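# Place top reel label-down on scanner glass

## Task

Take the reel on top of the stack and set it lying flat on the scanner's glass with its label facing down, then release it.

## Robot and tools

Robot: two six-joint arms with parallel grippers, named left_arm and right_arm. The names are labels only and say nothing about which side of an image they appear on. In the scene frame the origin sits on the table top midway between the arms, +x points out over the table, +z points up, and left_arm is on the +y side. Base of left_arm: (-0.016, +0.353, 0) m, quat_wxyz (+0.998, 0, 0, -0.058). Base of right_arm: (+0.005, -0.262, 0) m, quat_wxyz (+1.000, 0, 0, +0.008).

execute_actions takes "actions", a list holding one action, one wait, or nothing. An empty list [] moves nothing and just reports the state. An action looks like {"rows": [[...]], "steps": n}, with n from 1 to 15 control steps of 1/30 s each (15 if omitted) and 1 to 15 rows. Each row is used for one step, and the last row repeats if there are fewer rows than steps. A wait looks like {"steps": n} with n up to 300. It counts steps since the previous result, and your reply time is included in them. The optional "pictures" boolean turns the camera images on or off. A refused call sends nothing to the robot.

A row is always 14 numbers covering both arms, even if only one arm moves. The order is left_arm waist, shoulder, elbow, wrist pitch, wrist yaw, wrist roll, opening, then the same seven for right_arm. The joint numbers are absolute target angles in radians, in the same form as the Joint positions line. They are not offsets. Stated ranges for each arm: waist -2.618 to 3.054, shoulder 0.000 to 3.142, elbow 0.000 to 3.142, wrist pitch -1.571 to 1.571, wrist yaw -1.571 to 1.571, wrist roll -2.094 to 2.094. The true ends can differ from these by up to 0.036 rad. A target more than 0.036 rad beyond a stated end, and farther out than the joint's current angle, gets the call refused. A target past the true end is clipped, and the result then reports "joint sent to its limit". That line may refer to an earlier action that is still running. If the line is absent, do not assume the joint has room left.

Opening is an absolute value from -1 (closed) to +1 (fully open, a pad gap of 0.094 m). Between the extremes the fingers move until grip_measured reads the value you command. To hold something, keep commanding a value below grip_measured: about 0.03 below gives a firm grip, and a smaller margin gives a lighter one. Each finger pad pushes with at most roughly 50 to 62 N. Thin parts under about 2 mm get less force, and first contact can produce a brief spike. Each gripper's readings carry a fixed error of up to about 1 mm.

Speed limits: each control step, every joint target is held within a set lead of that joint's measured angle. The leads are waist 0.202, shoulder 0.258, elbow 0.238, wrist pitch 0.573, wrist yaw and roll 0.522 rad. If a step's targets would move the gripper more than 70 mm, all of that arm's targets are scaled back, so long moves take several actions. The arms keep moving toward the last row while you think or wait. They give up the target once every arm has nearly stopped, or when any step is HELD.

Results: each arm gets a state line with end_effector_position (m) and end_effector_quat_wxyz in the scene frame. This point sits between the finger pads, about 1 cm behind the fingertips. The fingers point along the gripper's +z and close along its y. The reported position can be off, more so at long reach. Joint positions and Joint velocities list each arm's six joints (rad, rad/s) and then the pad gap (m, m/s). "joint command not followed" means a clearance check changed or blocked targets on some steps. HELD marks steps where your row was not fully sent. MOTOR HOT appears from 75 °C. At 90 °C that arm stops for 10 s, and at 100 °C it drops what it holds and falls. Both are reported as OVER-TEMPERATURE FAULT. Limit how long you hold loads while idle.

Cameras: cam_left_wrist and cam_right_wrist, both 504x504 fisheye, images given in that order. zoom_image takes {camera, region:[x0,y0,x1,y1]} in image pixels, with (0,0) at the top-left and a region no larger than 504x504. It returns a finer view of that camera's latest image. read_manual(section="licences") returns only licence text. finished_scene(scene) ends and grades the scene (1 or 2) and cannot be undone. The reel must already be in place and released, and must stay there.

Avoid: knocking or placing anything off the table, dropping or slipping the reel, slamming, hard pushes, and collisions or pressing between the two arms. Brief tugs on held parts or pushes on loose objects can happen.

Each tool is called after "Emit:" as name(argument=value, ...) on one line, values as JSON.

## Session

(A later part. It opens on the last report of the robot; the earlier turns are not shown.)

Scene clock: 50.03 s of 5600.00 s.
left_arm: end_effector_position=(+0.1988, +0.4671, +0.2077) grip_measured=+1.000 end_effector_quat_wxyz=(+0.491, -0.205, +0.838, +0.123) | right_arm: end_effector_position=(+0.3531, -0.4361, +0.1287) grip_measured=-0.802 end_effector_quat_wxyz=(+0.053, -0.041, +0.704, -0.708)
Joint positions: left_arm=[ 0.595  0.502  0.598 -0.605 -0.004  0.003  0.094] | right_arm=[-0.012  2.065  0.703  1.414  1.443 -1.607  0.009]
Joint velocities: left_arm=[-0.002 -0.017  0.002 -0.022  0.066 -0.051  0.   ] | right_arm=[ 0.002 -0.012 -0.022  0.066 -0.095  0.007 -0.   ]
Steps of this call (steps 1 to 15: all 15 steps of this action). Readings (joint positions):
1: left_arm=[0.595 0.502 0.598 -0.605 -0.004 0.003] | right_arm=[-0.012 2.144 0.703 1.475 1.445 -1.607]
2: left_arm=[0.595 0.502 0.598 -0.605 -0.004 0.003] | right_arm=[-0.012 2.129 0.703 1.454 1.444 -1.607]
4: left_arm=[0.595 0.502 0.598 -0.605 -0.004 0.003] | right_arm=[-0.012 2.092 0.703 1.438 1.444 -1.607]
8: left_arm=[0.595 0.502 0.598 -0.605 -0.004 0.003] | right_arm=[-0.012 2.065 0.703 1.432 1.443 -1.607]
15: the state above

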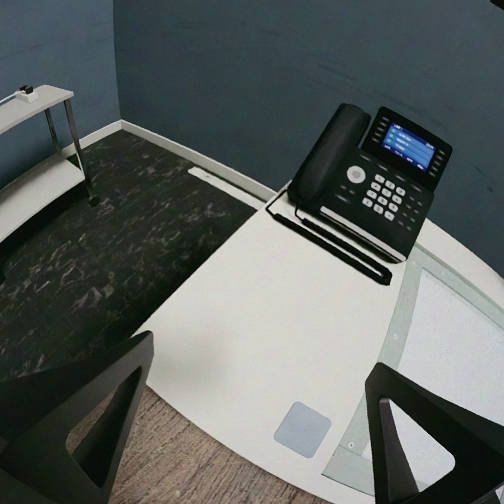

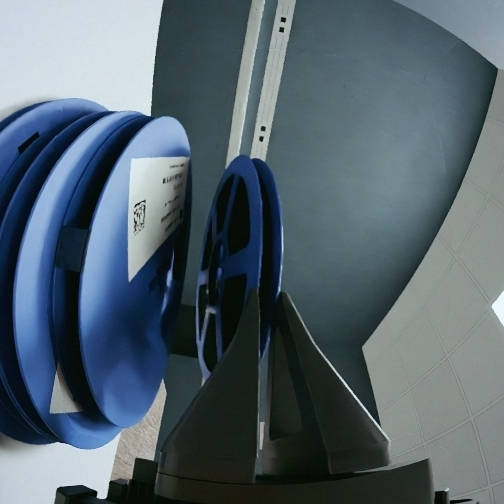

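Emit:
execute_actions(actions=[{"rows":[[0.6,0.5,0.6,-0.6,0,0,1,0.08,1.85,0.75,1.1,1.2,-1.57,-0.84]]}], pictures=false)

Emit:
execute_actions(actions=[{"rows":[[0.6,0.5,0.6,-0.6,0,0,1,0.25,1.6,0.8,0.7,0.9,-1.3,-0.84]]}], pictures=false)

Emit:
execute_actions(actions=[{"rows":[[0.6,0.5,0.6,-0.6,0,0,1,0.45,1.55,0.8,0.55,0.5,-0.5,-0.84]]}])

Emit:
execute_actions(actions=[{"rows":[[0.6,0.5,0.6,-0.6,0,0,1,0.65,1.55,0.8,0.55,0.2,0.5,-0.84]]}], pictures=false)

Emit:
execute_actions(actions=[{"rows":[[0.3,0.5,0.6,-0.6,0,0,1,0.8,1.55,0.8,0.55,0,1.57,-0.84]]}])

Scene clock: 55.20 s of 5600.00 s.
left_arm: end_effector_position=(+0.1988, +0.4671, +0.2077) grip_measured=+1.000 end_effector_quat_wxyz=(+0.491, -0.205, +0.838, +0.123) | right_arm: end_effector_position=(+0.4065, -0.3870, +0.1799) grip_measured=-0.802 end_effector_quat_wxyz=(+0.160, -0.159, +0.688, -0.689)
Joint positions: left_arm=[ 0.595  0.502  0.598 -0.605 -0.004  0.003  0.094] | right_arm=[ 0.088  1.85   0.738  1.118  1.22  -1.576  0.009]
Joint velocities: left_arm=[-0.012 -0.017  0.007 -0.081  0.066 -0.051  0.   ] | right_arm=[-0.022 -0.022 -0.022 -0.168 -0.081 -0.095 -0.   ]
Steps of this call (steps 1 to 15: the robot went on to your last target; steps 16 to 90: nothing new was sent; then 1.67 s passed at rest; steps 91 to 105: all 15 steps of this action). Readings (joint positions):
91: left_arm=[0.595 0.502 0.598 -0.605 -0.004 0.003] | right_arm=[-0.006 2.042 0.703 1.360 1.418 -1.602]
92: left_arm=[0.595 0.502 0.598 -0.605 -0.004 0.003] | right_arm=[0.008 2.005 0.703 1.291 1.384 -1.597]
94: left_arm=[0.595 0.502 0.598 -0.605 -0.004 0.003] | right_arm=[0.051 1.917 0.710 1.220 1.322 -1.590]
98: left_arm=[0.595 0.502 0.598 -0.605 -0.004 0.003] | right_arm=[0.089 1.850 0.738 1.179 1.246 -1.580]
105: the state above

Scene clock: 55.70 s of 5600.00 s.
left_arm: end_effector_position=(+0.1988, +0.4671, +0.2077) grip_measured=+1.000 end_effector_quat_wxyz=(+0.491, -0.205, +0.838, +0.123) | right_arm: end_effector_position=(+0.4447, -0.2844, +0.2272) grip_measured=-0.802 end_effector_quat_wxyz=(+0.358, -0.266, +0.678, -0.585)
Joint positions: left_arm=[ 0.595  0.502  0.598 -0.605 -0.004  0.003  0.094] | right_arm=[ 0.257  1.604  0.786  0.719  0.919 -1.316  0.009]
Joint velocities: left_arm=[-0.027 -0.002  0.002 -0.022  0.037 -0.081  0.   ] | right_arm=[-0.002  0.002 -0.002 -0.242 -0.051  0.081 -0.001]
Steps of this call (steps 1 to 15: all 15 steps of this action). Readings (joint positions):
1: left_arm=[0.595 0.502 0.598 -0.605 -0.004 0.003] | right_arm=[0.096 1.830 0.738 1.067 1.194 -1.546]
2: left_arm=[0.595 0.502 0.598 -0.605 -0.004 0.003] | right_arm=[0.116 1.796 0.738 0.993 1.161 -1.511]
4: left_arm=[0.595 0.502 0.598 -0.605 -0.004 0.003] | right_arm=[0.183 1.710 0.742 0.887 1.083 -1.445]
8: left_arm=[0.595 0.502 0.598 -0.605 -0.004 0.003] | right_arm=[0.267 1.609 0.781 0.799 0.963 -1.361]
15: the state above

Scene clock: 56.20 s of 5600.00 s.
left_arm: end_effector_position=(+0.1988, +0.4671, +0.2077) grip_measured=+1.000 end_effector_quat_wxyz=(+0.491, -0.205, +0.838, +0.123) | right_arm: end_effector_position=(+0.4501, -0.1330, +0.1998) grip_measured=-0.807 end_effector_quat_wxyz=(+0.591, -0.233, +0.737, -0.229)
Joint positions: left_arm=[ 0.595  0.502  0.598 -0.605 -0.004  0.003  0.094] | right_arm=[ 0.457  1.577  0.786  0.562  0.525 -0.559  0.009]
Joint velocities: left_arm=[-0.007 -0.022 -0.012 -0.051 -0.022  0.081  0.   ] | right_arm=[-0.037 -0.037 -0.022  0.022 -0.066  0.242 -0.001]
Steps of this call (steps 1 to 15: all 15 steps of this action). Readings (joint positions):
1: left_arm=[0.595 0.502 0.598 -0.605 -0.004 0.003] | right_arm=[0.266 1.602 0.786 0.702 0.892 -1.266]
2: left_arm=[0.595 0.502 0.598 -0.605 -0.004 0.003] | right_arm=[0.288 1.599 0.786 0.681 0.852 -1.199]
4: left_arm=[0.595 0.502 0.598 -0.605 -0.004 0.003] | right_arm=[0.361 1.593 0.786 0.639 0.758 -1.036]
8: left_arm=[0.595 0.502 0.598 -0.605 -0.004 0.003] | right_arm=[0.467 1.587 0.786 0.583 0.586 -0.724]
15: the state above

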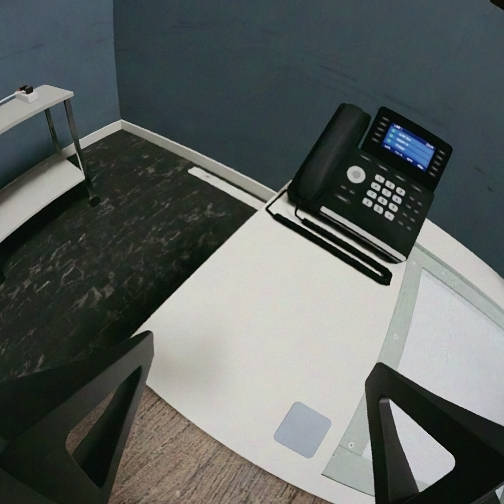

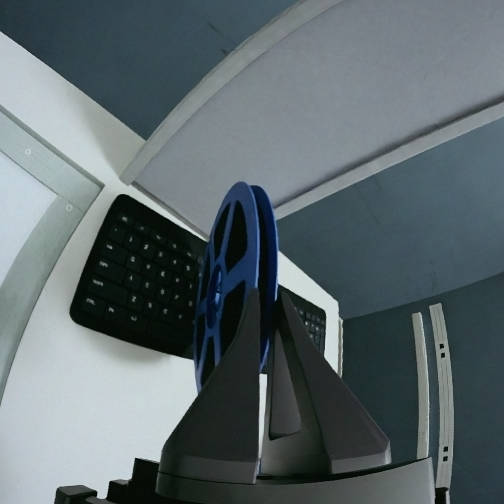

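Scene clock: 56.70 s of 5600.00 s.
left_arm: end_effector_position=(+0.1988, +0.4671, +0.2077) grip_measured=+1.000 end_effector_quat_wxyz=(+0.491, -0.205, +0.838, +0.123) | right_arm: end_effector_position=(+0.3991, +0.0037, +0.1943) grip_measured=-0.838 end_effector_quat_wxyz=(+0.573, -0.033, +0.782, +0.243)
Joint positions: left_arm=[ 0.595  0.502  0.598 -0.605 -0.004  0.003  0.094] | right_arm=[0.657 1.577 0.786 0.558 0.225 0.412 0.008]
Joint velocities: left_arm=[-0.012 -0.007  0.012 -0.066 -0.007  0.007  0.   ] | right_arm=[-0.002  0.017  0.007 -0.022 -0.066  0.505 -0.   ]
Steps of this call (steps 1 to 15: all 15 steps of this action). Readings (joint positions):
1: left_arm=[0.595 0.502 0.598 -0.605 -0.004 0.003] | right_arm=[0.465 1.577 0.786 0.562 0.507 -0.507]
2: left_arm=[0.595 0.502 0.598 -0.605 -0.004 0.003] | right_arm=[0.487 1.577 0.786 0.560 0.480 -0.441]
4: left_arm=[0.595 0.502 0.598 -0.605 -0.004 0.003] | right_arm=[0.559 1.577 0.786 0.556 0.411 -0.284]
8: left_arm=[0.595 0.502 0.598 -0.605 -0.004 0.003] | right_arm=[0.664 1.577 0.786 0.558 0.279 0.102]
15: the state above

Scene clock: 57.20 s of 5600.00 s.
left_arm: end_effector_position=(+0.2230, +0.3995, +0.2082) grip_measured=+1.000 end_effector_quat_wxyz=(+0.505, -0.080, +0.858, +0.047) | right_arm: end_effector_position=(+0.3311, +0.0877, +0.1933) grip_measured=-0.838 end_effector_quat_wxyz=(+0.257, +0.260, +0.740, +0.564)
Joint positions: left_arm=[ 0.305  0.502  0.598 -0.603  0.002  0.001  0.094] | right_arm=[0.807 1.577 0.786 0.558 0.018 1.485 0.008]
Joint velocities: left_arm=[ 0.007 -0.012  0.002  0.007  0.022  0.037  0.   ] | right_arm=[-0.002  0.002  0.007  0.022 -0.022  0.535  0.001]
Steps of this call (steps 1 to 15: all 15 steps of this action). Readings (joint positions):
1: left_arm=[0.565 0.502 0.598 -0.605 -0.017 0.002] | right_arm=[0.667 1.577 0.786 0.558 0.206 0.485]
2: left_arm=[0.496 0.502 0.598 -0.605 -0.019 0.001] | right_arm=[0.691 1.577 0.786 0.558 0.178 0.579]
4: left_arm=[0.362 0.502 0.598 -0.603 -0.008 0.001] | right_arm=[0.761 1.577 0.786 0.558 0.117 0.776]
8: left_arm=[0.305 0.502 0.598 -0.603 0.002 0.001] | right_arm=[0.815 1.577 0.786 0.558 0.040 1.168]
15: the state above

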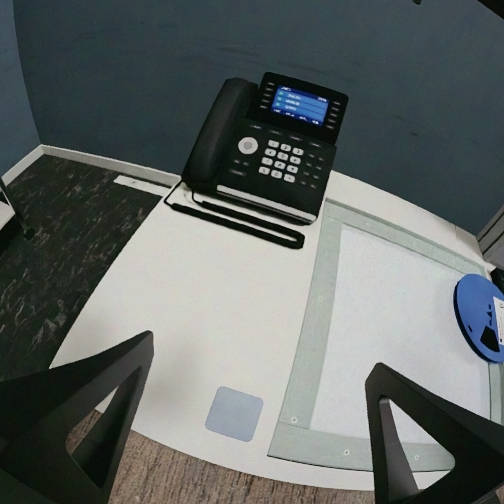

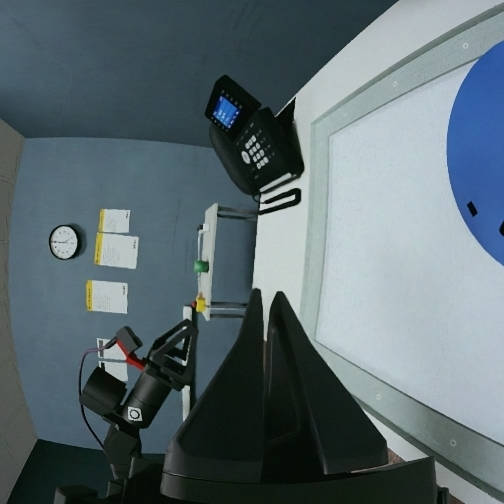

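Emit:
execute_actions(actions=[{"rows":[[0,0.5,0.6,-0.6,0,0,1,0.55,1.5,0.175,1.15,0,1.57,-0.78]]}], pictures=false)

Emit:
execute_actions(actions=[{"rows":[[0,0.5,0.6,-0.6,0,0,1,0.55,1.87,0.175,1.38,0,1.57,-0.78]]}])

Scene clock: 61.20 s of 5600.00 s.
left_arm: end_effector_position=(+0.2261, +0.3264, +0.2084) grip_measured=+1.000 end_effector_quat_wxyz=(+0.507, +0.049, +0.860, -0.030) | right_arm: end_effector_position=(+0.3082, -0.0735, +0.0953) grip_measured=-0.782 end_effector_quat_wxyz=(+0.302, +0.385, +0.689, +0.535)
Joint positions: left_arm=[ 0.005  0.502  0.598 -0.602  0.004  0.     0.094] | right_arm=[0.541 1.511 0.16  1.104 0.011 1.569 0.01 ]
Joint velocities: left_arm=[ 0.007 -0.002 -0.007  0.007 -0.066 -0.051  0.   ] | right_arm=[ 0.012  0.002  0.017  0.33  -0.051 -0.037 -0.001]
Steps of this call (steps 1 to 30: the robot went on to your last target; steps 31 to 105: nothing new was sent; steps 106 to 120: all 15 steps of this action). Readings (joint positions):
106: left_arm=[0.275 0.502 0.598 -0.603 -0.012 0.000] | right_arm=[0.793 1.575 0.760 0.622 0.000 1.567]
107: left_arm=[0.206 0.502 0.598 -0.603 -0.014 0.000] | right_arm=[0.760 1.563 0.711 0.713 -0.008 1.567]
109: left_arm=[0.067 0.502 0.598 -0.602 -0.005 0.000] | right_arm=[0.655 1.535 0.593 0.864 -0.010 1.567]
113: left_arm=[0.005 0.502 0.598 -0.602 0.004 0.000] | right_arm=[0.531 1.511 0.303 1.055 0.012 1.567]
120: the state above

Scene clock: 61.70 s of 5600.00 s.
left_arm: end_effector_position=(+0.2261, +0.3264, +0.2084) grip_measured=+1.000 end_effector_quat_wxyz=(+0.507, +0.049, +0.860, -0.030) | right_arm: end_effector_position=(+0.3156, -0.0691, +0.0522) grip_measured=-0.782 end_effector_quat_wxyz=(+0.294, +0.392, +0.698, +0.521)
Joint positions: left_arm=[ 0.005  0.502  0.598 -0.602  0.004  0.     0.094] | right_arm=[0.541 1.849 0.178 1.384 0.011 1.573 0.01 ]
Joint velocities: left_arm=[-0.007  0.002 -0.002 -0.066 -0.037  0.007  0.   ] | right_arm=[ 0.002 -0.007 -0.002 -0.022 -0.037  0.037 -0.   ]
Steps of this call (steps 1 to 15: all 15 steps of this action). Readings (joint positions):
1: left_arm=[0.005 0.502 0.598 -0.602 0.004 0.000] | right_arm=[0.541 1.546 0.160 1.159 0.011 1.569]
2: left_arm=[0.005 0.502 0.598 -0.602 0.004 0.000] | right_arm=[0.541 1.620 0.168 1.232 0.010 1.569]
4: left_arm=[0.005 0.502 0.598 -0.602 0.004 0.000] | right_arm=[0.541 1.777 0.176 1.300 0.010 1.569]
8: left_arm=[0.005 0.502 0.598 -0.602 0.004 0.000] | right_arm=[0.541 1.844 0.178 1.375 0.013 1.573]
15: the state above

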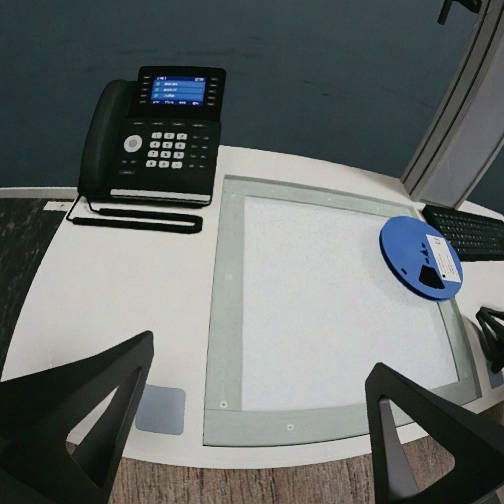

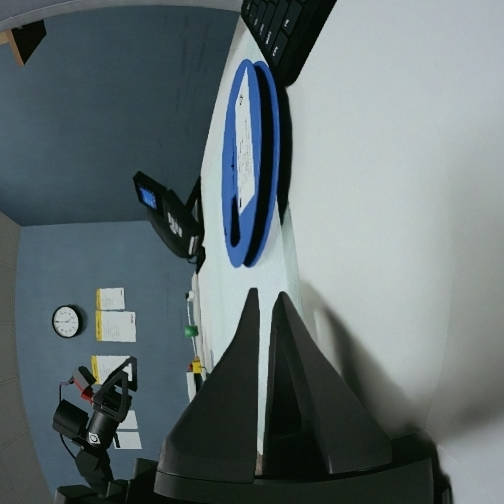

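Emit:
execute_actions(actions=[{"rows":[[0,0.5,0.6,-0.6,0,0,1,0.5,1.72,0.49,1.0,0,1.57,-0.75]]}], pictures=false)

Emit:
execute_actions(actions=[{"rows":[[0,0.5,0.6,-0.6,0,0,1,0.5,1.72,0.49,0.75,0,1.57,-0.75]]}])

Scene clock: 65.43 s of 5600.00 s.
left_arm: end_effector_position=(+0.2261, +0.3264, +0.2084) grip_measured=+1.000 end_effector_quat_wxyz=(+0.507, +0.049, +0.860, -0.030) | right_arm: end_effector_position=(+0.3881, -0.0410, +0.1224) grip_measured=-0.752 end_effector_quat_wxyz=(+0.320, +0.389, +0.665, +0.551)
Joint positions: left_arm=[ 0.005  0.502  0.598 -0.602  0.004  0.     0.094] | right_arm=[0.506 1.721 0.493 1.038 0.007 1.575 0.012]
Joint velocities: left_arm=[-0.017  0.007 -0.027 -0.007  0.037  0.007  0.   ] | right_arm=[ 0.012  0.007 -0.002 -0.212 -0.037 -0.007 -0.   ]
Steps of this call (steps 1 to 15: the robot went on to your last target; steps 16 to 90: nothing new was sent; then 0.23 s passed at rest; steps 91 to 105: all 15 steps of this action). Readings (joint positions):
91: left_arm=[0.005 0.502 0.598 -0.602 0.004 0.000] | right_arm=[0.537 1.831 0.202 1.333 0.008 1.575]
92: left_arm=[0.005 0.502 0.598 -0.602 0.004 0.000] | right_arm=[0.528 1.801 0.256 1.246 0.007 1.575]
94: left_arm=[0.005 0.502 0.598 -0.602 0.004 0.000] | right_arm=[0.512 1.767 0.390 1.152 0.007 1.575]
98: left_arm=[0.005 0.502 0.598 -0.602 0.004 0.000] | right_arm=[0.506 1.723 0.493 1.112 0.007 1.575]
105: the state above

Scene clock: 65.93 s of 5600.00 s.
left_arm: end_effector_position=(+0.2261, +0.3264, +0.2084) grip_measured=+1.000 end_effector_quat_wxyz=(+0.507, +0.049, +0.860, -0.030) | right_arm: end_effector_position=(+0.3706, -0.0512, +0.0618) grip_measured=-0.752 end_effector_quat_wxyz=(+0.268, +0.427, +0.731, +0.460)
Joint positions: left_arm=[ 0.005  0.502  0.598 -0.602  0.004  0.     0.094] | right_arm=[0.506 1.719 0.493 0.778 0.007 1.575 0.012]
Joint velocities: left_arm=[ 0.002  0.002 -0.017 -0.007 -0.007  0.022  0.   ] | right_arm=[ 0.012  0.022  0.017 -0.095 -0.051 -0.051 -0.001]
Steps of this call (steps 1 to 15: all 15 steps of this action). Readings (joint positions):
1: left_arm=[0.005 0.502 0.598 -0.602 0.004 0.000] | right_arm=[0.506 1.720 0.493 1.009 0.007 1.575]
2: left_arm=[0.005 0.502 0.598 -0.602 0.004 0.000] | right_arm=[0.506 1.719 0.493 0.971 0.007 1.575]
4: left_arm=[0.005 0.502 0.598 -0.602 0.004 0.000] | right_arm=[0.506 1.719 0.493 0.889 0.007 1.575]
8: left_arm=[0.005 0.502 0.598 -0.602 0.004 0.000] | right_arm=[0.506 1.719 0.493 0.813 0.007 1.575]
15: the state above

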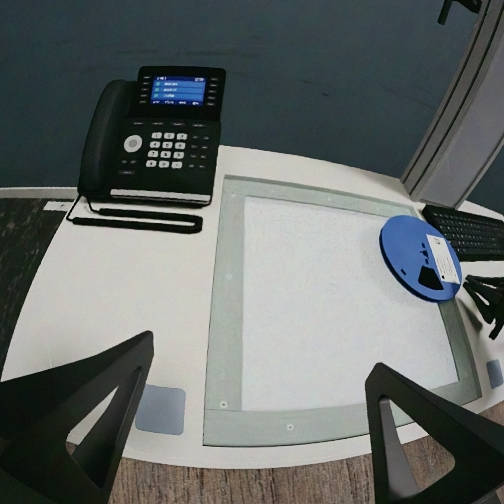

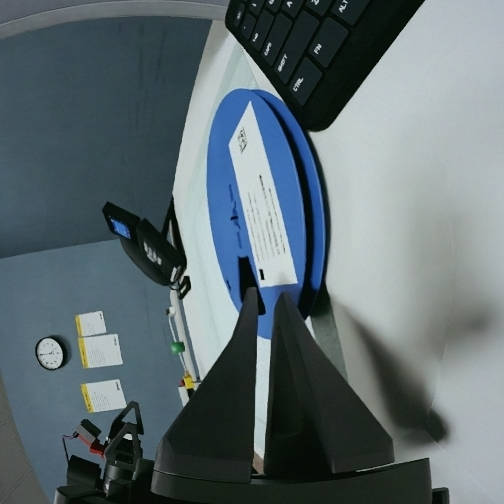

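Emit:
execute_actions(actions=[{"rows":[[0,0.5,0.6,-0.6,0,0,1,0.5,1.72,0.44,0.765,0,1.57,-0.75]]}])

Scene clock: 67.93 s of 5600.00 s.
left_arm: end_effector_position=(+0.2261, +0.3264, +0.2084) grip_measured=+1.000 end_effector_quat_wxyz=(+0.507, +0.049, +0.860, -0.030) | right_arm: end_effector_position=(+0.3606, -0.0569, +0.0490) grip_measured=-0.752 end_effector_quat_wxyz=(+0.260, +0.432, +0.739, +0.447)
Joint positions: left_arm=[ 0.005  0.502  0.598 -0.602  0.004  0.     0.094] | right_arm=[0.506 1.719 0.459 0.776 0.007 1.575 0.012]
Joint velocities: left_arm=[ 0.007 -0.007 -0.002 -0.022 -0.066  0.066  0.   ] | right_arm=[ 0.022 -0.012 -0.017  0.037 -0.022  0.007  0.   ]
Steps of this call (steps 1 to 15: the robot went on to your last target; steps 16 to 45: nothing new was sent; steps 46 to 60: all 15 steps of this action). Readings (joint positions):
46: left_arm=[0.005 0.502 0.598 -0.602 0.004 0.000] | right_arm=[0.506 1.719 0.490 0.773 0.007 1.575]
47: left_arm=[0.005 0.502 0.598 -0.602 0.004 0.000] | right_arm=[0.506 1.719 0.484 0.777 0.007 1.575]
49: left_arm=[0.005 0.502 0.598 -0.602 0.004 0.000] | right_arm=[0.506 1.719 0.469 0.777 0.007 1.575]
53: left_arm=[0.005 0.502 0.598 -0.602 0.004 0.000] | right_arm=[0.506 1.719 0.459 0.776 0.007 1.575]
60: the state above

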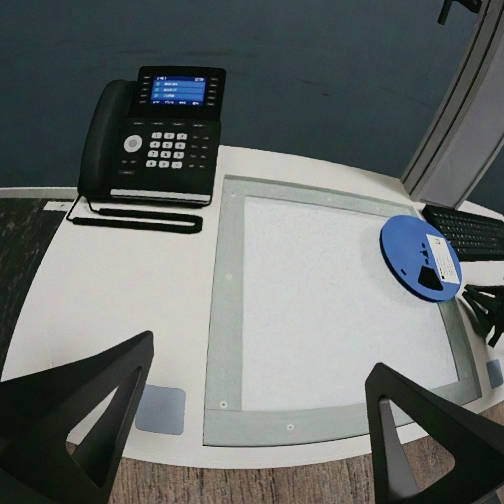

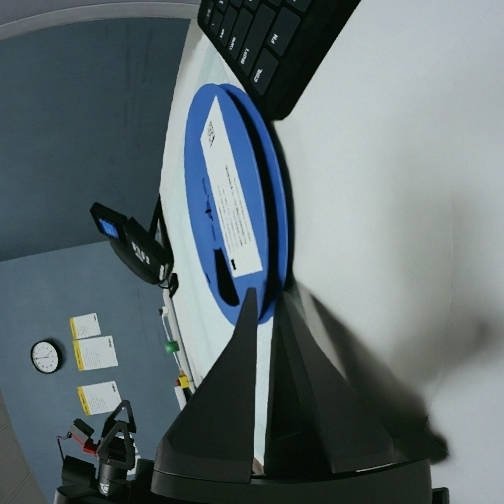

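Emit:
execute_actions(actions=[{"rows":[[0,0.5,0.6,-0.6,0,0,1,0.5,1.79,0.565,0.74,0,1.57,-0.75]]}])

Emit:
zoom_image(camera="cam_right_wrist", region=[180,220,360,400])

Scene clock: 70.93 s of 5600.00 s.
left_arm: end_effector_position=(+0.2261, +0.3264, +0.2084) grip_measured=+1.000 end_effector_quat_wxyz=(+0.507, +0.049, +0.860, -0.030) | right_arm: end_effector_position=(+0.3771, -0.0474, +0.0478) grip_measured=-0.752 end_effector_quat_wxyz=(+0.259, +0.432, +0.741, +0.444)
Joint positions: left_arm=[ 0.005  0.502  0.598 -0.602  0.004  0.     0.094] | right_arm=[0.506 1.777 0.538 0.748 0.007 1.575 0.012]
Joint velocities: left_arm=[-0.002  0.002  0.002 -0.022 -0.066 -0.022  0.   ] | right_arm=[ 0.007 -0.012 -0.022 -0.022 -0.007  0.051 -0.001]
Steps of this call (steps 1 to 15: the robot went on to your last target; steps 16 to 75: nothing new was sent; steps 76 to 90: all 15 steps of this action). Readings (joint positions):
76: left_arm=[0.005 0.502 0.598 -0.602 0.004 0.000] | right_arm=[0.506 1.725 0.467 0.771 0.007 1.575]
77: left_arm=[0.005 0.502 0.598 -0.602 0.004 0.000] | right_arm=[0.506 1.743 0.489 0.765 0.007 1.575]
79: left_arm=[0.005 0.502 0.598 -0.602 0.004 0.000] | right_arm=[0.506 1.772 0.527 0.762 0.007 1.575]
83: left_arm=[0.005 0.502 0.598 -0.602 0.004 0.000] | right_arm=[0.506 1.777 0.538 0.758 0.007 1.575]
90: the state above

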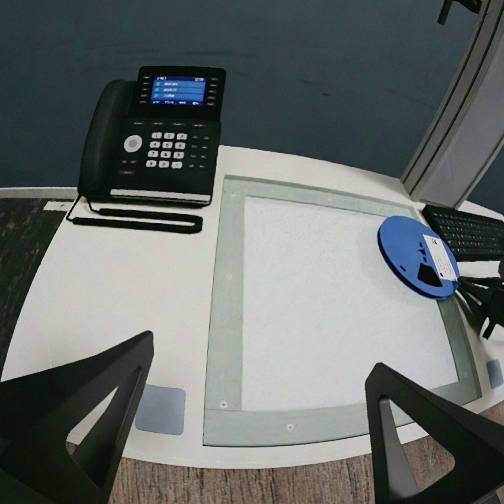

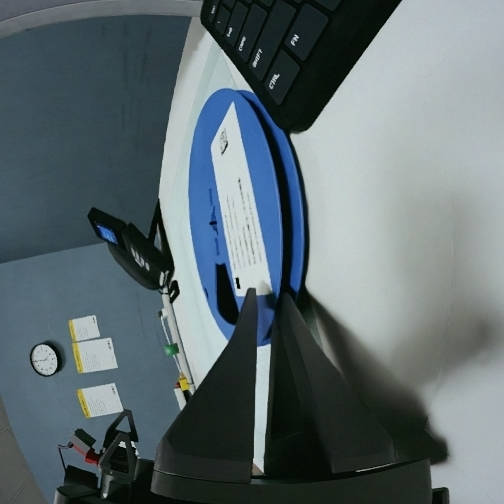

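Region (180, 220, 360, 400) of cam_right_wrist's 504x504 image, scaled by 2.800, with more detail than that image has.

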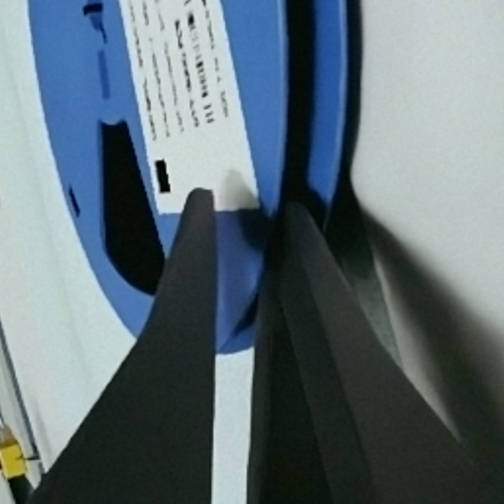

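In the gap. Tilt the edge up while advancing.

Emit:
execute_actions(actions=[{"rows":[[0,0.5,0.6,-0.6,0,0,1,0.5,1.79,0.57,0.78,0,1.57,-0.8],[0,0.5,0.6,-0.6,0,0,1,0.5,1.79,0.57,0.81,0,1.57,-0.8],[0,0.5,0.6,-0.6,0,0,1,0.5,1.79,0.58,0.84,0,1.57,-0.8],[0,0.5,0.6,-0.6,0,0,1,0.5,1.79,0.59,0.87,0,1.57,-0.8]]}])

Scene clock: 75.23 s of 5600.00 s.
left_arm: end_effector_position=(+0.2261, +0.3264, +0.2084) grip_measured=+1.000 end_effector_quat_wxyz=(+0.507, +0.049, +0.860, -0.030) | right_arm: end_effector_position=(+0.3924, -0.0386, +0.0792) grip_measured=-0.798 end_effector_quat_wxyz=(+0.285, +0.415, +0.711, +0.490)
Joint positions: left_arm=[ 0.005  0.502  0.598 -0.602  0.004  0.     0.094] | right_arm=[0.506 1.777 0.561 0.851 0.007 1.575 0.009]
Joint velocities: left_arm=[ 0.007 -0.022  0.002  0.007 -0.051 -0.037  0.   ] | right_arm=[ 0.007 -0.007  0.002  0.007  0.051 -0.037 -0.001]
Steps of this call (steps 1 to 15: the robot went on to your last target; steps 16 to 90: nothing new was sent; then 0.80 s passed at rest; steps 91 to 105: all 15 steps of this action). Readings (joint positions):
91: left_arm=[0.005 0.502 0.598 -0.602 0.004 0.000] | right_arm=[0.506 1.777 0.538 0.747 0.007 1.575]
92: left_arm=[0.005 0.502 0.598 -0.602 0.004 0.000] | right_arm=[0.506 1.777 0.538 0.752 0.007 1.575]
94: left_arm=[0.005 0.502 0.598 -0.602 0.004 0.000] | right_arm=[0.506 1.777 0.540 0.776 0.007 1.575]
98: left_arm=[0.005 0.502 0.598 -0.602 0.004 0.000] | right_arm=[0.506 1.777 0.557 0.824 0.007 1.575]
105: the state above

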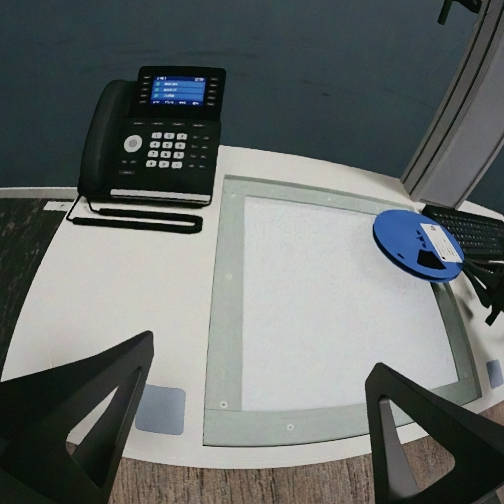

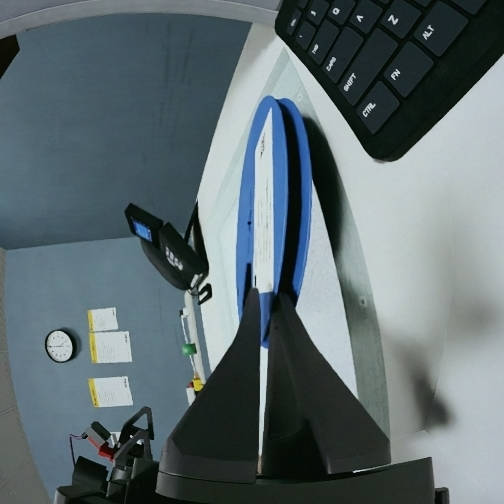

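Emit:
execute_actions(actions=[{"rows":[[0,0.5,0.6,-0.6,0,0,1,0.49,1.79,0.65,0.85,0,1.57,-0.85]]}], pictures=false)

Emit:
execute_actions(actions=[{"rows":[[0,0.5,0.6,-0.6,0,0,1,0.49,1.79,0.65,0.85,0,1.57,-1]]}], pictures=false)

Emit:
execute_actions(actions=[{"rows":[[0,0.5,0.6,-0.6,0,0,1,0.49,1.68,0.8,0.55,0,1.57,-1]]}])

Scene clock: 78.83 s of 5600.00 s.
left_arm: end_effector_position=(+0.2261, +0.3264, +0.2084) grip_measured=+1.000 end_effector_quat_wxyz=(+0.507, +0.049, +0.860, -0.030) | right_arm: end_effector_position=(+0.4099, -0.0333, +0.1002) grip_measured=-0.848 end_effector_quat_wxyz=(+0.298, +0.411, +0.696, +0.508)
Joint positions: left_arm=[ 0.005  0.502  0.598 -0.602  0.004  0.     0.094] | right_arm=[0.497 1.783 0.624 0.849 0.007 1.575 0.007]
Joint velocities: left_arm=[-0.012  0.002  0.022 -0.051  0.095 -0.007  0.   ] | right_arm=[ 0.012  0.027 -0.007  0.022  0.007  0.037  0.001]
Steps of this call (steps 1 to 15: the robot went on to your last target; steps 16 to 90: nothing new was sent; then 0.10 s passed at rest; steps 91 to 105: all 15 steps of this action). Readings (joint positions):
91: left_arm=[0.005 0.502 0.598 -0.602 0.004 0.000] | right_arm=[0.506 1.778 0.567 0.849 0.007 1.575]
92: left_arm=[0.005 0.502 0.598 -0.602 0.004 0.000] | right_arm=[0.504 1.781 0.580 0.844 0.007 1.575]
94: left_arm=[0.005 0.502 0.598 -0.602 0.004 0.000] | right_arm=[0.500 1.783 0.606 0.843 0.007 1.575]
98: left_arm=[0.005 0.502 0.598 -0.602 0.004 0.000] | right_arm=[0.497 1.783 0.624 0.849 0.007 1.575]
105: the state above

Scene clock: 79.33 s of 5600.00 s.
left_arm: end_effector_position=(+0.2261, +0.3264, +0.2084) grip_measured=+1.000 end_effector_quat_wxyz=(+0.507, +0.049, +0.860, -0.030) | right_arm: end_effector_position=(+0.4099, -0.0333, +0.1002) grip_measured=-0.980 end_effector_quat_wxyz=(+0.298, +0.411, +0.696, +0.508)
Joint positions: left_arm=[ 0.005  0.502  0.598 -0.602  0.004  0.     0.094] | right_arm=[0.497 1.783 0.624 0.849 0.007 1.575 0.001]
Joint velocities: left_arm=[ 0.007  0.007  0.002 -0.007 -0.037 -0.022  0.   ] | right_arm=[-0.002 -0.002  0.002  0.022  0.066 -0.007  0.   ]
Steps of this call (steps 1 to 15: all 15 steps of this action). Readings (joint positions):
1: left_arm=[0.005 0.502 0.598 -0.602 0.004 0.000] | right_arm=[0.497 1.783 0.624 0.849 0.007 1.575]
2: left_arm=[0.005 0.502 0.598 -0.602 0.004 0.000] | right_arm=[0.497 1.783 0.624 0.849 0.007 1.575]
4: left_arm=[0.005 0.502 0.598 -0.602 0.004 0.000] | right_arm=[0.497 1.783 0.624 0.849 0.007 1.575]
8: left_arm=[0.005 0.502 0.598 -0.602 0.004 0.000] | right_arm=[0.497 1.783 0.624 0.849 0.007 1.575]
15: the state above

Scene clock: 79.83 s of 5600.00 s.
left_arm: end_effector_position=(+0.2261, +0.3264, +0.2084) grip_measured=+1.000 end_effector_quat_wxyz=(+0.507, +0.049, +0.860, -0.030) | right_arm: end_effector_position=(+0.4246, -0.0250, +0.1368) grip_measured=-0.980 end_effector_quat_wxyz=(+0.288, +0.418, +0.708, +0.492)
Joint positions: left_arm=[ 0.005  0.502  0.598 -0.602  0.004  0.     0.094] | right_arm=[0.497 1.691 0.781 0.553 0.007 1.575 0.001]
Joint velocities: left_arm=[ 0.002 -0.022  0.002  0.007 -0.022 -0.022  0.   ] | right_arm=[-0.002  0.007 -0.002 -0.11   0.051  0.051  0.001]
Steps of this call (steps 1 to 15: all 15 steps of this action). Readings (joint positions):
1: left_arm=[0.005 0.502 0.598 -0.602 0.004 0.000] | right_arm=[0.497 1.774 0.643 0.798 0.007 1.575]
2: left_arm=[0.005 0.502 0.598 -0.602 0.004 0.000] | right_arm=[0.497 1.763 0.676 0.726 0.007 1.575]
4: left_arm=[0.005 0.502 0.598 -0.602 0.004 0.000] | right_arm=[0.497 1.736 0.737 0.654 0.007 1.575]
8: left_arm=[0.005 0.502 0.598 -0.602 0.004 0.000] | right_arm=[0.497 1.693 0.781 0.610 0.007 1.575]
15: the state above

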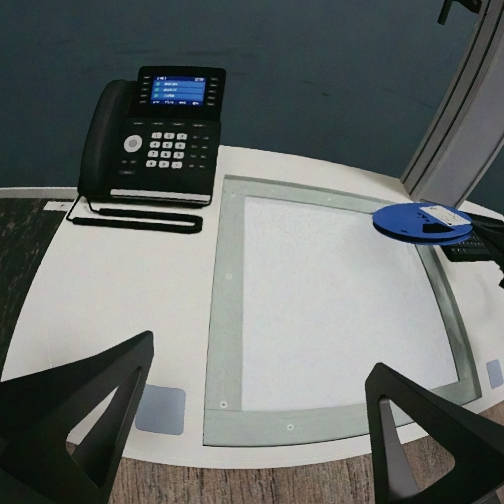

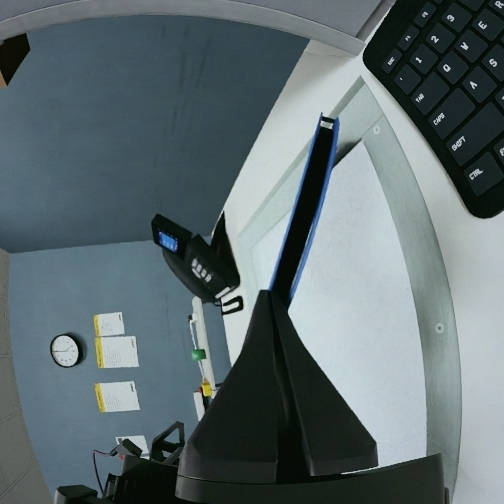

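Held. Raise toward hanging, in increments.

Emit:
execute_actions(actions=[{"rows":[[0.5,0.5,0.6,-0.6,0,0,1,0.55,1.62,1.05,0.1,0,1.57,-1]]}], pictures=false)

Emit:
execute_actions(actions=[{"rows":[[0.5,0.5,0.6,-0.6,0,0,1,0.62,1.55,1.3,-0.4,0,1.57,-1]]}], pictures=false)

Emit:
execute_actions(actions=[{"rows":[[0.5,0.5,0.6,-0.6,0,0,1,0.7,1.5,1.55,-0.95,0,1.57,-1]]}], pictures=false)

Emit:
execute_actions(actions=[{"rows":[[0.5,0.5,0.6,-0.6,0,0,1,0.78,1.5,1.7,-1.5,0,1.57,-1]]}])

Emit:
execute_actions(actions=[{"rows":[[0.5,0.5,0.6,-0.6,0,0,1,0.78,1.5,1.7,-1.5,0,-1.57,-1]]}], pictures=false)

Emit:
execute_actions(actions=[{"steps":30}])

Scene clock: 88.17 s of 5600.00 s.
left_arm: end_effector_position=(+0.2098, +0.4449, +0.2087) grip_measured=+1.000 end_effector_quat_wxyz=(+0.499, -0.163, +0.846, +0.098) | right_arm: end_effector_position=(+0.4188, +0.0031, +0.1798) grip_measured=-0.980 end_effector_quat_wxyz=(+0.249, +0.413, +0.748, +0.455)
Joint positions: left_arm=[ 0.494  0.502  0.598 -0.6   -0.004  0.001  0.094] | right_arm=[0.551 1.627 1.032 0.115 0.003 1.575 0.001]
Joint velocities: left_arm=[-0.007  0.007  0.002 -0.037 -0.007  0.007  0.   ] | right_arm=[-0.007 -0.002  0.012 -0.3    0.007 -0.051  0.   ]
Steps of this call (steps 1 to 30: the robot went on to your last target; steps 31 to 90: nothing new was sent; then 4.83 s passed at rest; steps 91 to 105: all 15 steps of this action). Readings (joint positions):
91: left_arm=[0.035 0.502 0.598 -0.602 0.018 0.001] | right_arm=[0.501 1.687 0.811 0.467 0.008 1.575]
92: left_arm=[0.104 0.502 0.598 -0.602 0.019 0.001] | right_arm=[0.509 1.687 0.866 0.364 0.009 1.575]
94: left_arm=[0.254 0.502 0.598 -0.601 0.014 0.001] | right_arm=[0.530 1.680 0.965 0.256 0.009 1.575]
98: left_arm=[0.479 0.502 0.598 -0.600 -0.002 0.001] | right_arm=[0.551 1.633 1.031 0.183 0.003 1.575]
105: the state above

Scene clock: 88.67 s of 5600.00 s.
left_arm: end_effector_position=(+0.2098, +0.4449, +0.2087) grip_measured=+1.000 end_effector_quat_wxyz=(+0.499, -0.163, +0.846, +0.098) | right_arm: end_effector_position=(+0.3762, +0.0170, +0.2240) grip_measured=-0.980 end_effector_quat_wxyz=(+0.197, +0.403, +0.801, +0.397)
Joint positions: left_arm=[ 0.494  0.502  0.598 -0.6   -0.004  0.001  0.094] | right_arm=[ 0.625  1.553  1.282 -0.383 -0.001  1.575  0.001]
Joint velocities: left_arm=[-0.012 -0.027 -0.017 -0.007 -0.037 -0.037  0.   ] | right_arm=[ 0.007  0.017 -0.012 -0.256 -0.022  0.051  0.   ]
Steps of this call (steps 1 to 15: all 15 steps of this action). Readings (joint positions):
1: left_arm=[0.494 0.502 0.598 -0.600 -0.004 0.001] | right_arm=[0.556 1.625 1.065 0.026 0.006 1.575]
2: left_arm=[0.494 0.502 0.598 -0.600 -0.004 0.001] | right_arm=[0.567 1.625 1.118 -0.089 0.007 1.575]
4: left_arm=[0.494 0.502 0.598 -0.600 -0.004 0.001] | right_arm=[0.596 1.614 1.211 -0.214 0.007 1.575]
8: left_arm=[0.494 0.502 0.598 -0.600 -0.004 0.001] | right_arm=[0.625 1.561 1.279 -0.306 -0.001 1.575]
15: the state above

Scene clock: 89.17 s of 5600.00 s.
left_arm: end_effector_position=(+0.2098, +0.4449, +0.2087) grip_measured=+1.000 end_effector_quat_wxyz=(+0.499, -0.163, +0.846, +0.098) | right_arm: end_effector_position=(+0.3067, +0.0046, +0.2616) grip_measured=-0.987 end_effector_quat_wxyz=(+0.141, +0.389, +0.855, +0.313)
Joint positions: left_arm=[ 0.494  0.502  0.598 -0.6   -0.004  0.001  0.094] | right_arm=[ 0.703  1.497  1.536 -0.91  -0.     1.575  0.001]
Joint velocities: left_arm=[-0.002 -0.012 -0.022 -0.037 -0.037  0.022  0.   ] | right_arm=[ 0.017 -0.007 -0.012 -0.125 -0.037  0.007 -0.   ]
Steps of this call (steps 1 to 15: all 15 steps of this action). Readings (joint positions):
1: left_arm=[0.494 0.502 0.598 -0.600 -0.004 0.001] | right_arm=[0.631 1.555 1.317 -0.466 0.001 1.575]
2: left_arm=[0.494 0.502 0.598 -0.600 -0.004 0.001] | right_arm=[0.643 1.561 1.369 -0.583 0.002 1.575]
4: left_arm=[0.494 0.502 0.598 -0.600 -0.004 0.001] | right_arm=[0.677 1.554 1.459 -0.725 0.002 1.575]
8: left_arm=[0.494 0.502 0.598 -0.600 -0.004 0.001] | right_arm=[0.703 1.506 1.532 -0.833 -0.000 1.575]
15: the state above

Scene clock: 89.67 s of 5600.00 s.
left_arm: end_effector_position=(+0.2098, +0.4449, +0.2087) grip_measured=+1.000 end_effector_quat_wxyz=(+0.499, -0.163, +0.846, +0.098) | right_arm: end_effector_position=(+0.2146, -0.0451, +0.2433) grip_measured=-0.987 end_effector_quat_wxyz=(+0.051, +0.375, +0.917, +0.127)
Joint positions: left_arm=[ 0.494  0.502  0.598 -0.6   -0.004  0.001  0.094] | right_arm=[ 0.781  1.507  1.676 -1.465 -0.001  1.575  0.001]
Joint velocities: left_arm=[ 0.012  0.012 -0.017 -0.037 -0.007 -0.051  0.   ] | right_arm=[-0.022 -0.012 -0.037 -0.139 -0.007  0.022 -0.001]
Steps of this call (steps 1 to 15: all 15 steps of this action). Readings (joint positions):
1: left_arm=[0.494 0.502 0.598 -0.600 -0.004 0.001] | right_arm=[0.710 1.503 1.561 -0.974 0.002 1.575]
2: left_arm=[0.494 0.502 0.598 -0.600 -0.004 0.001] | right_arm=[0.724 1.511 1.597 -1.072 0.002 1.575]
4: left_arm=[0.494 0.502 0.598 -0.600 -0.004 0.001] | right_arm=[0.760 1.512 1.647 -1.221 0.002 1.575]
8: left_arm=[0.494 0.502 0.598 -0.600 -0.004 0.001] | right_arm=[0.781 1.507 1.676 -1.377 -0.001 1.575]
15: the state above

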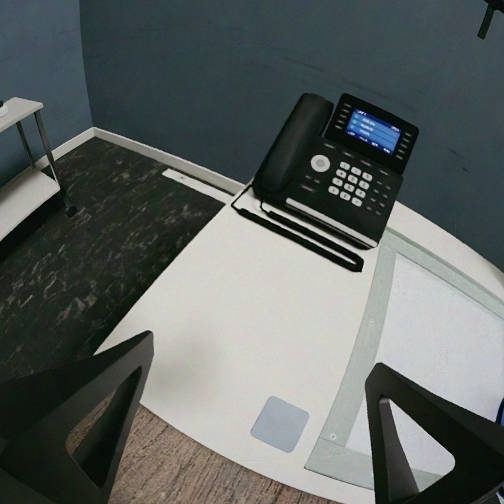

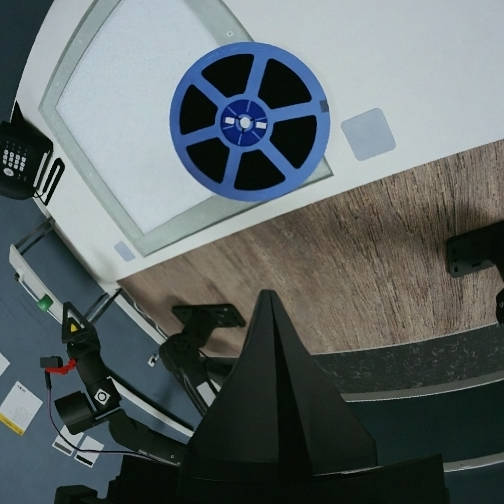

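Scene clock: 90.17 s of 5600.00 s.
left_arm: end_effector_position=(+0.2098, +0.4449, +0.2087) grip_measured=+1.000 end_effector_quat_wxyz=(+0.499, -0.163, +0.846, +0.098) | right_arm: end_effector_position=(+0.2113, -0.0485, +0.2420) grip_measured=-0.987 end_effector_quat_wxyz=(+0.114, -0.331, +0.935, +0.057)
Joint positions: left_arm=[ 0.494  0.502  0.598 -0.6   -0.004  0.001  0.094] | right_arm=[ 0.781  1.507  1.676 -1.485 -0.001  0.118  0.001]
Joint velocities: left_arm=[-0.007  0.017 -0.002  0.022 -0.066 -0.051  0.   ] | right_arm=[ 0.007 -0.032 -0.002  0.007  0.022 -2.806 -0.   ]
Steps of this call (steps 1 to 15: all 15 steps of this action). Readings (joint positions):
1: left_arm=[0.494 0.502 0.598 -0.600 -0.004 0.001] | right_arm=[0.781 1.507 1.676 -1.470 -0.001 1.498]
2: left_arm=[0.494 0.502 0.598 -0.600 -0.004 0.001] | right_arm=[0.781 1.507 1.676 -1.473 -0.001 1.399]
4: left_arm=[0.494 0.502 0.598 -0.600 -0.004 0.001] | right_arm=[0.781 1.507 1.676 -1.477 -0.001 1.202]
8: left_arm=[0.494 0.502 0.598 -0.600 -0.004 0.001] | right_arm=[0.781 1.507 1.676 -1.482 -0.001 0.808]
15: the state above

Scene clock: 91.17 s of 5600.00 s.
left_arm: end_effector_position=(+0.2098, +0.4449, +0.2087) grip_measured=+1.000 end_effector_quat_wxyz=(+0.499, -0.163, +0.846, +0.098) | right_arm: end_effector_position=(+0.2112, -0.0485, +0.2420) grip_measured=-0.987 end_effector_quat_wxyz=(-0.118, +0.916, -0.381, +0.047)
Joint positions: left_arm=[ 0.494  0.502  0.598 -0.6   -0.004  0.001  0.094] | right_arm=[ 0.781  1.507  1.676 -1.485 -0.001 -1.555  0.001]
Joint velocities: left_arm=[-0.017  0.002 -0.012 -0.081 -0.022 -0.037  0.   ] | right_arm=[-0.012  0.017 -0.002 -0.007 -0.037 -0.007 -0.   ]
Steps of this call (steps 1 to 30: the robot went on to your last target). Readings (joint positions):
1: left_arm=[0.494 0.502 0.598 -0.600 -0.004 0.001] | right_arm=[0.781 1.507 1.676 -1.485 -0.001 0.019]
2: left_arm=[0.494 0.502 0.598 -0.600 -0.004 0.001] | right_arm=[0.781 1.507 1.676 -1.485 -0.001 -0.079]
4: left_arm=[0.494 0.502 0.598 -0.600 -0.004 0.001] | right_arm=[0.781 1.507 1.676 -1.485 -0.001 -0.277]
8: left_arm=[0.494 0.502 0.598 -0.600 -0.004 0.001] | right_arm=[0.781 1.507 1.676 -1.485 -0.001 -0.672]
30: the state above

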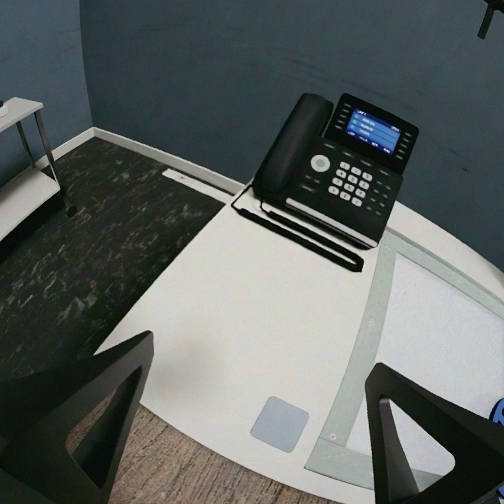

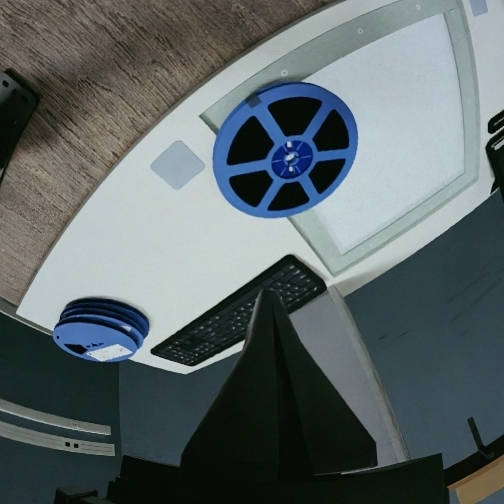

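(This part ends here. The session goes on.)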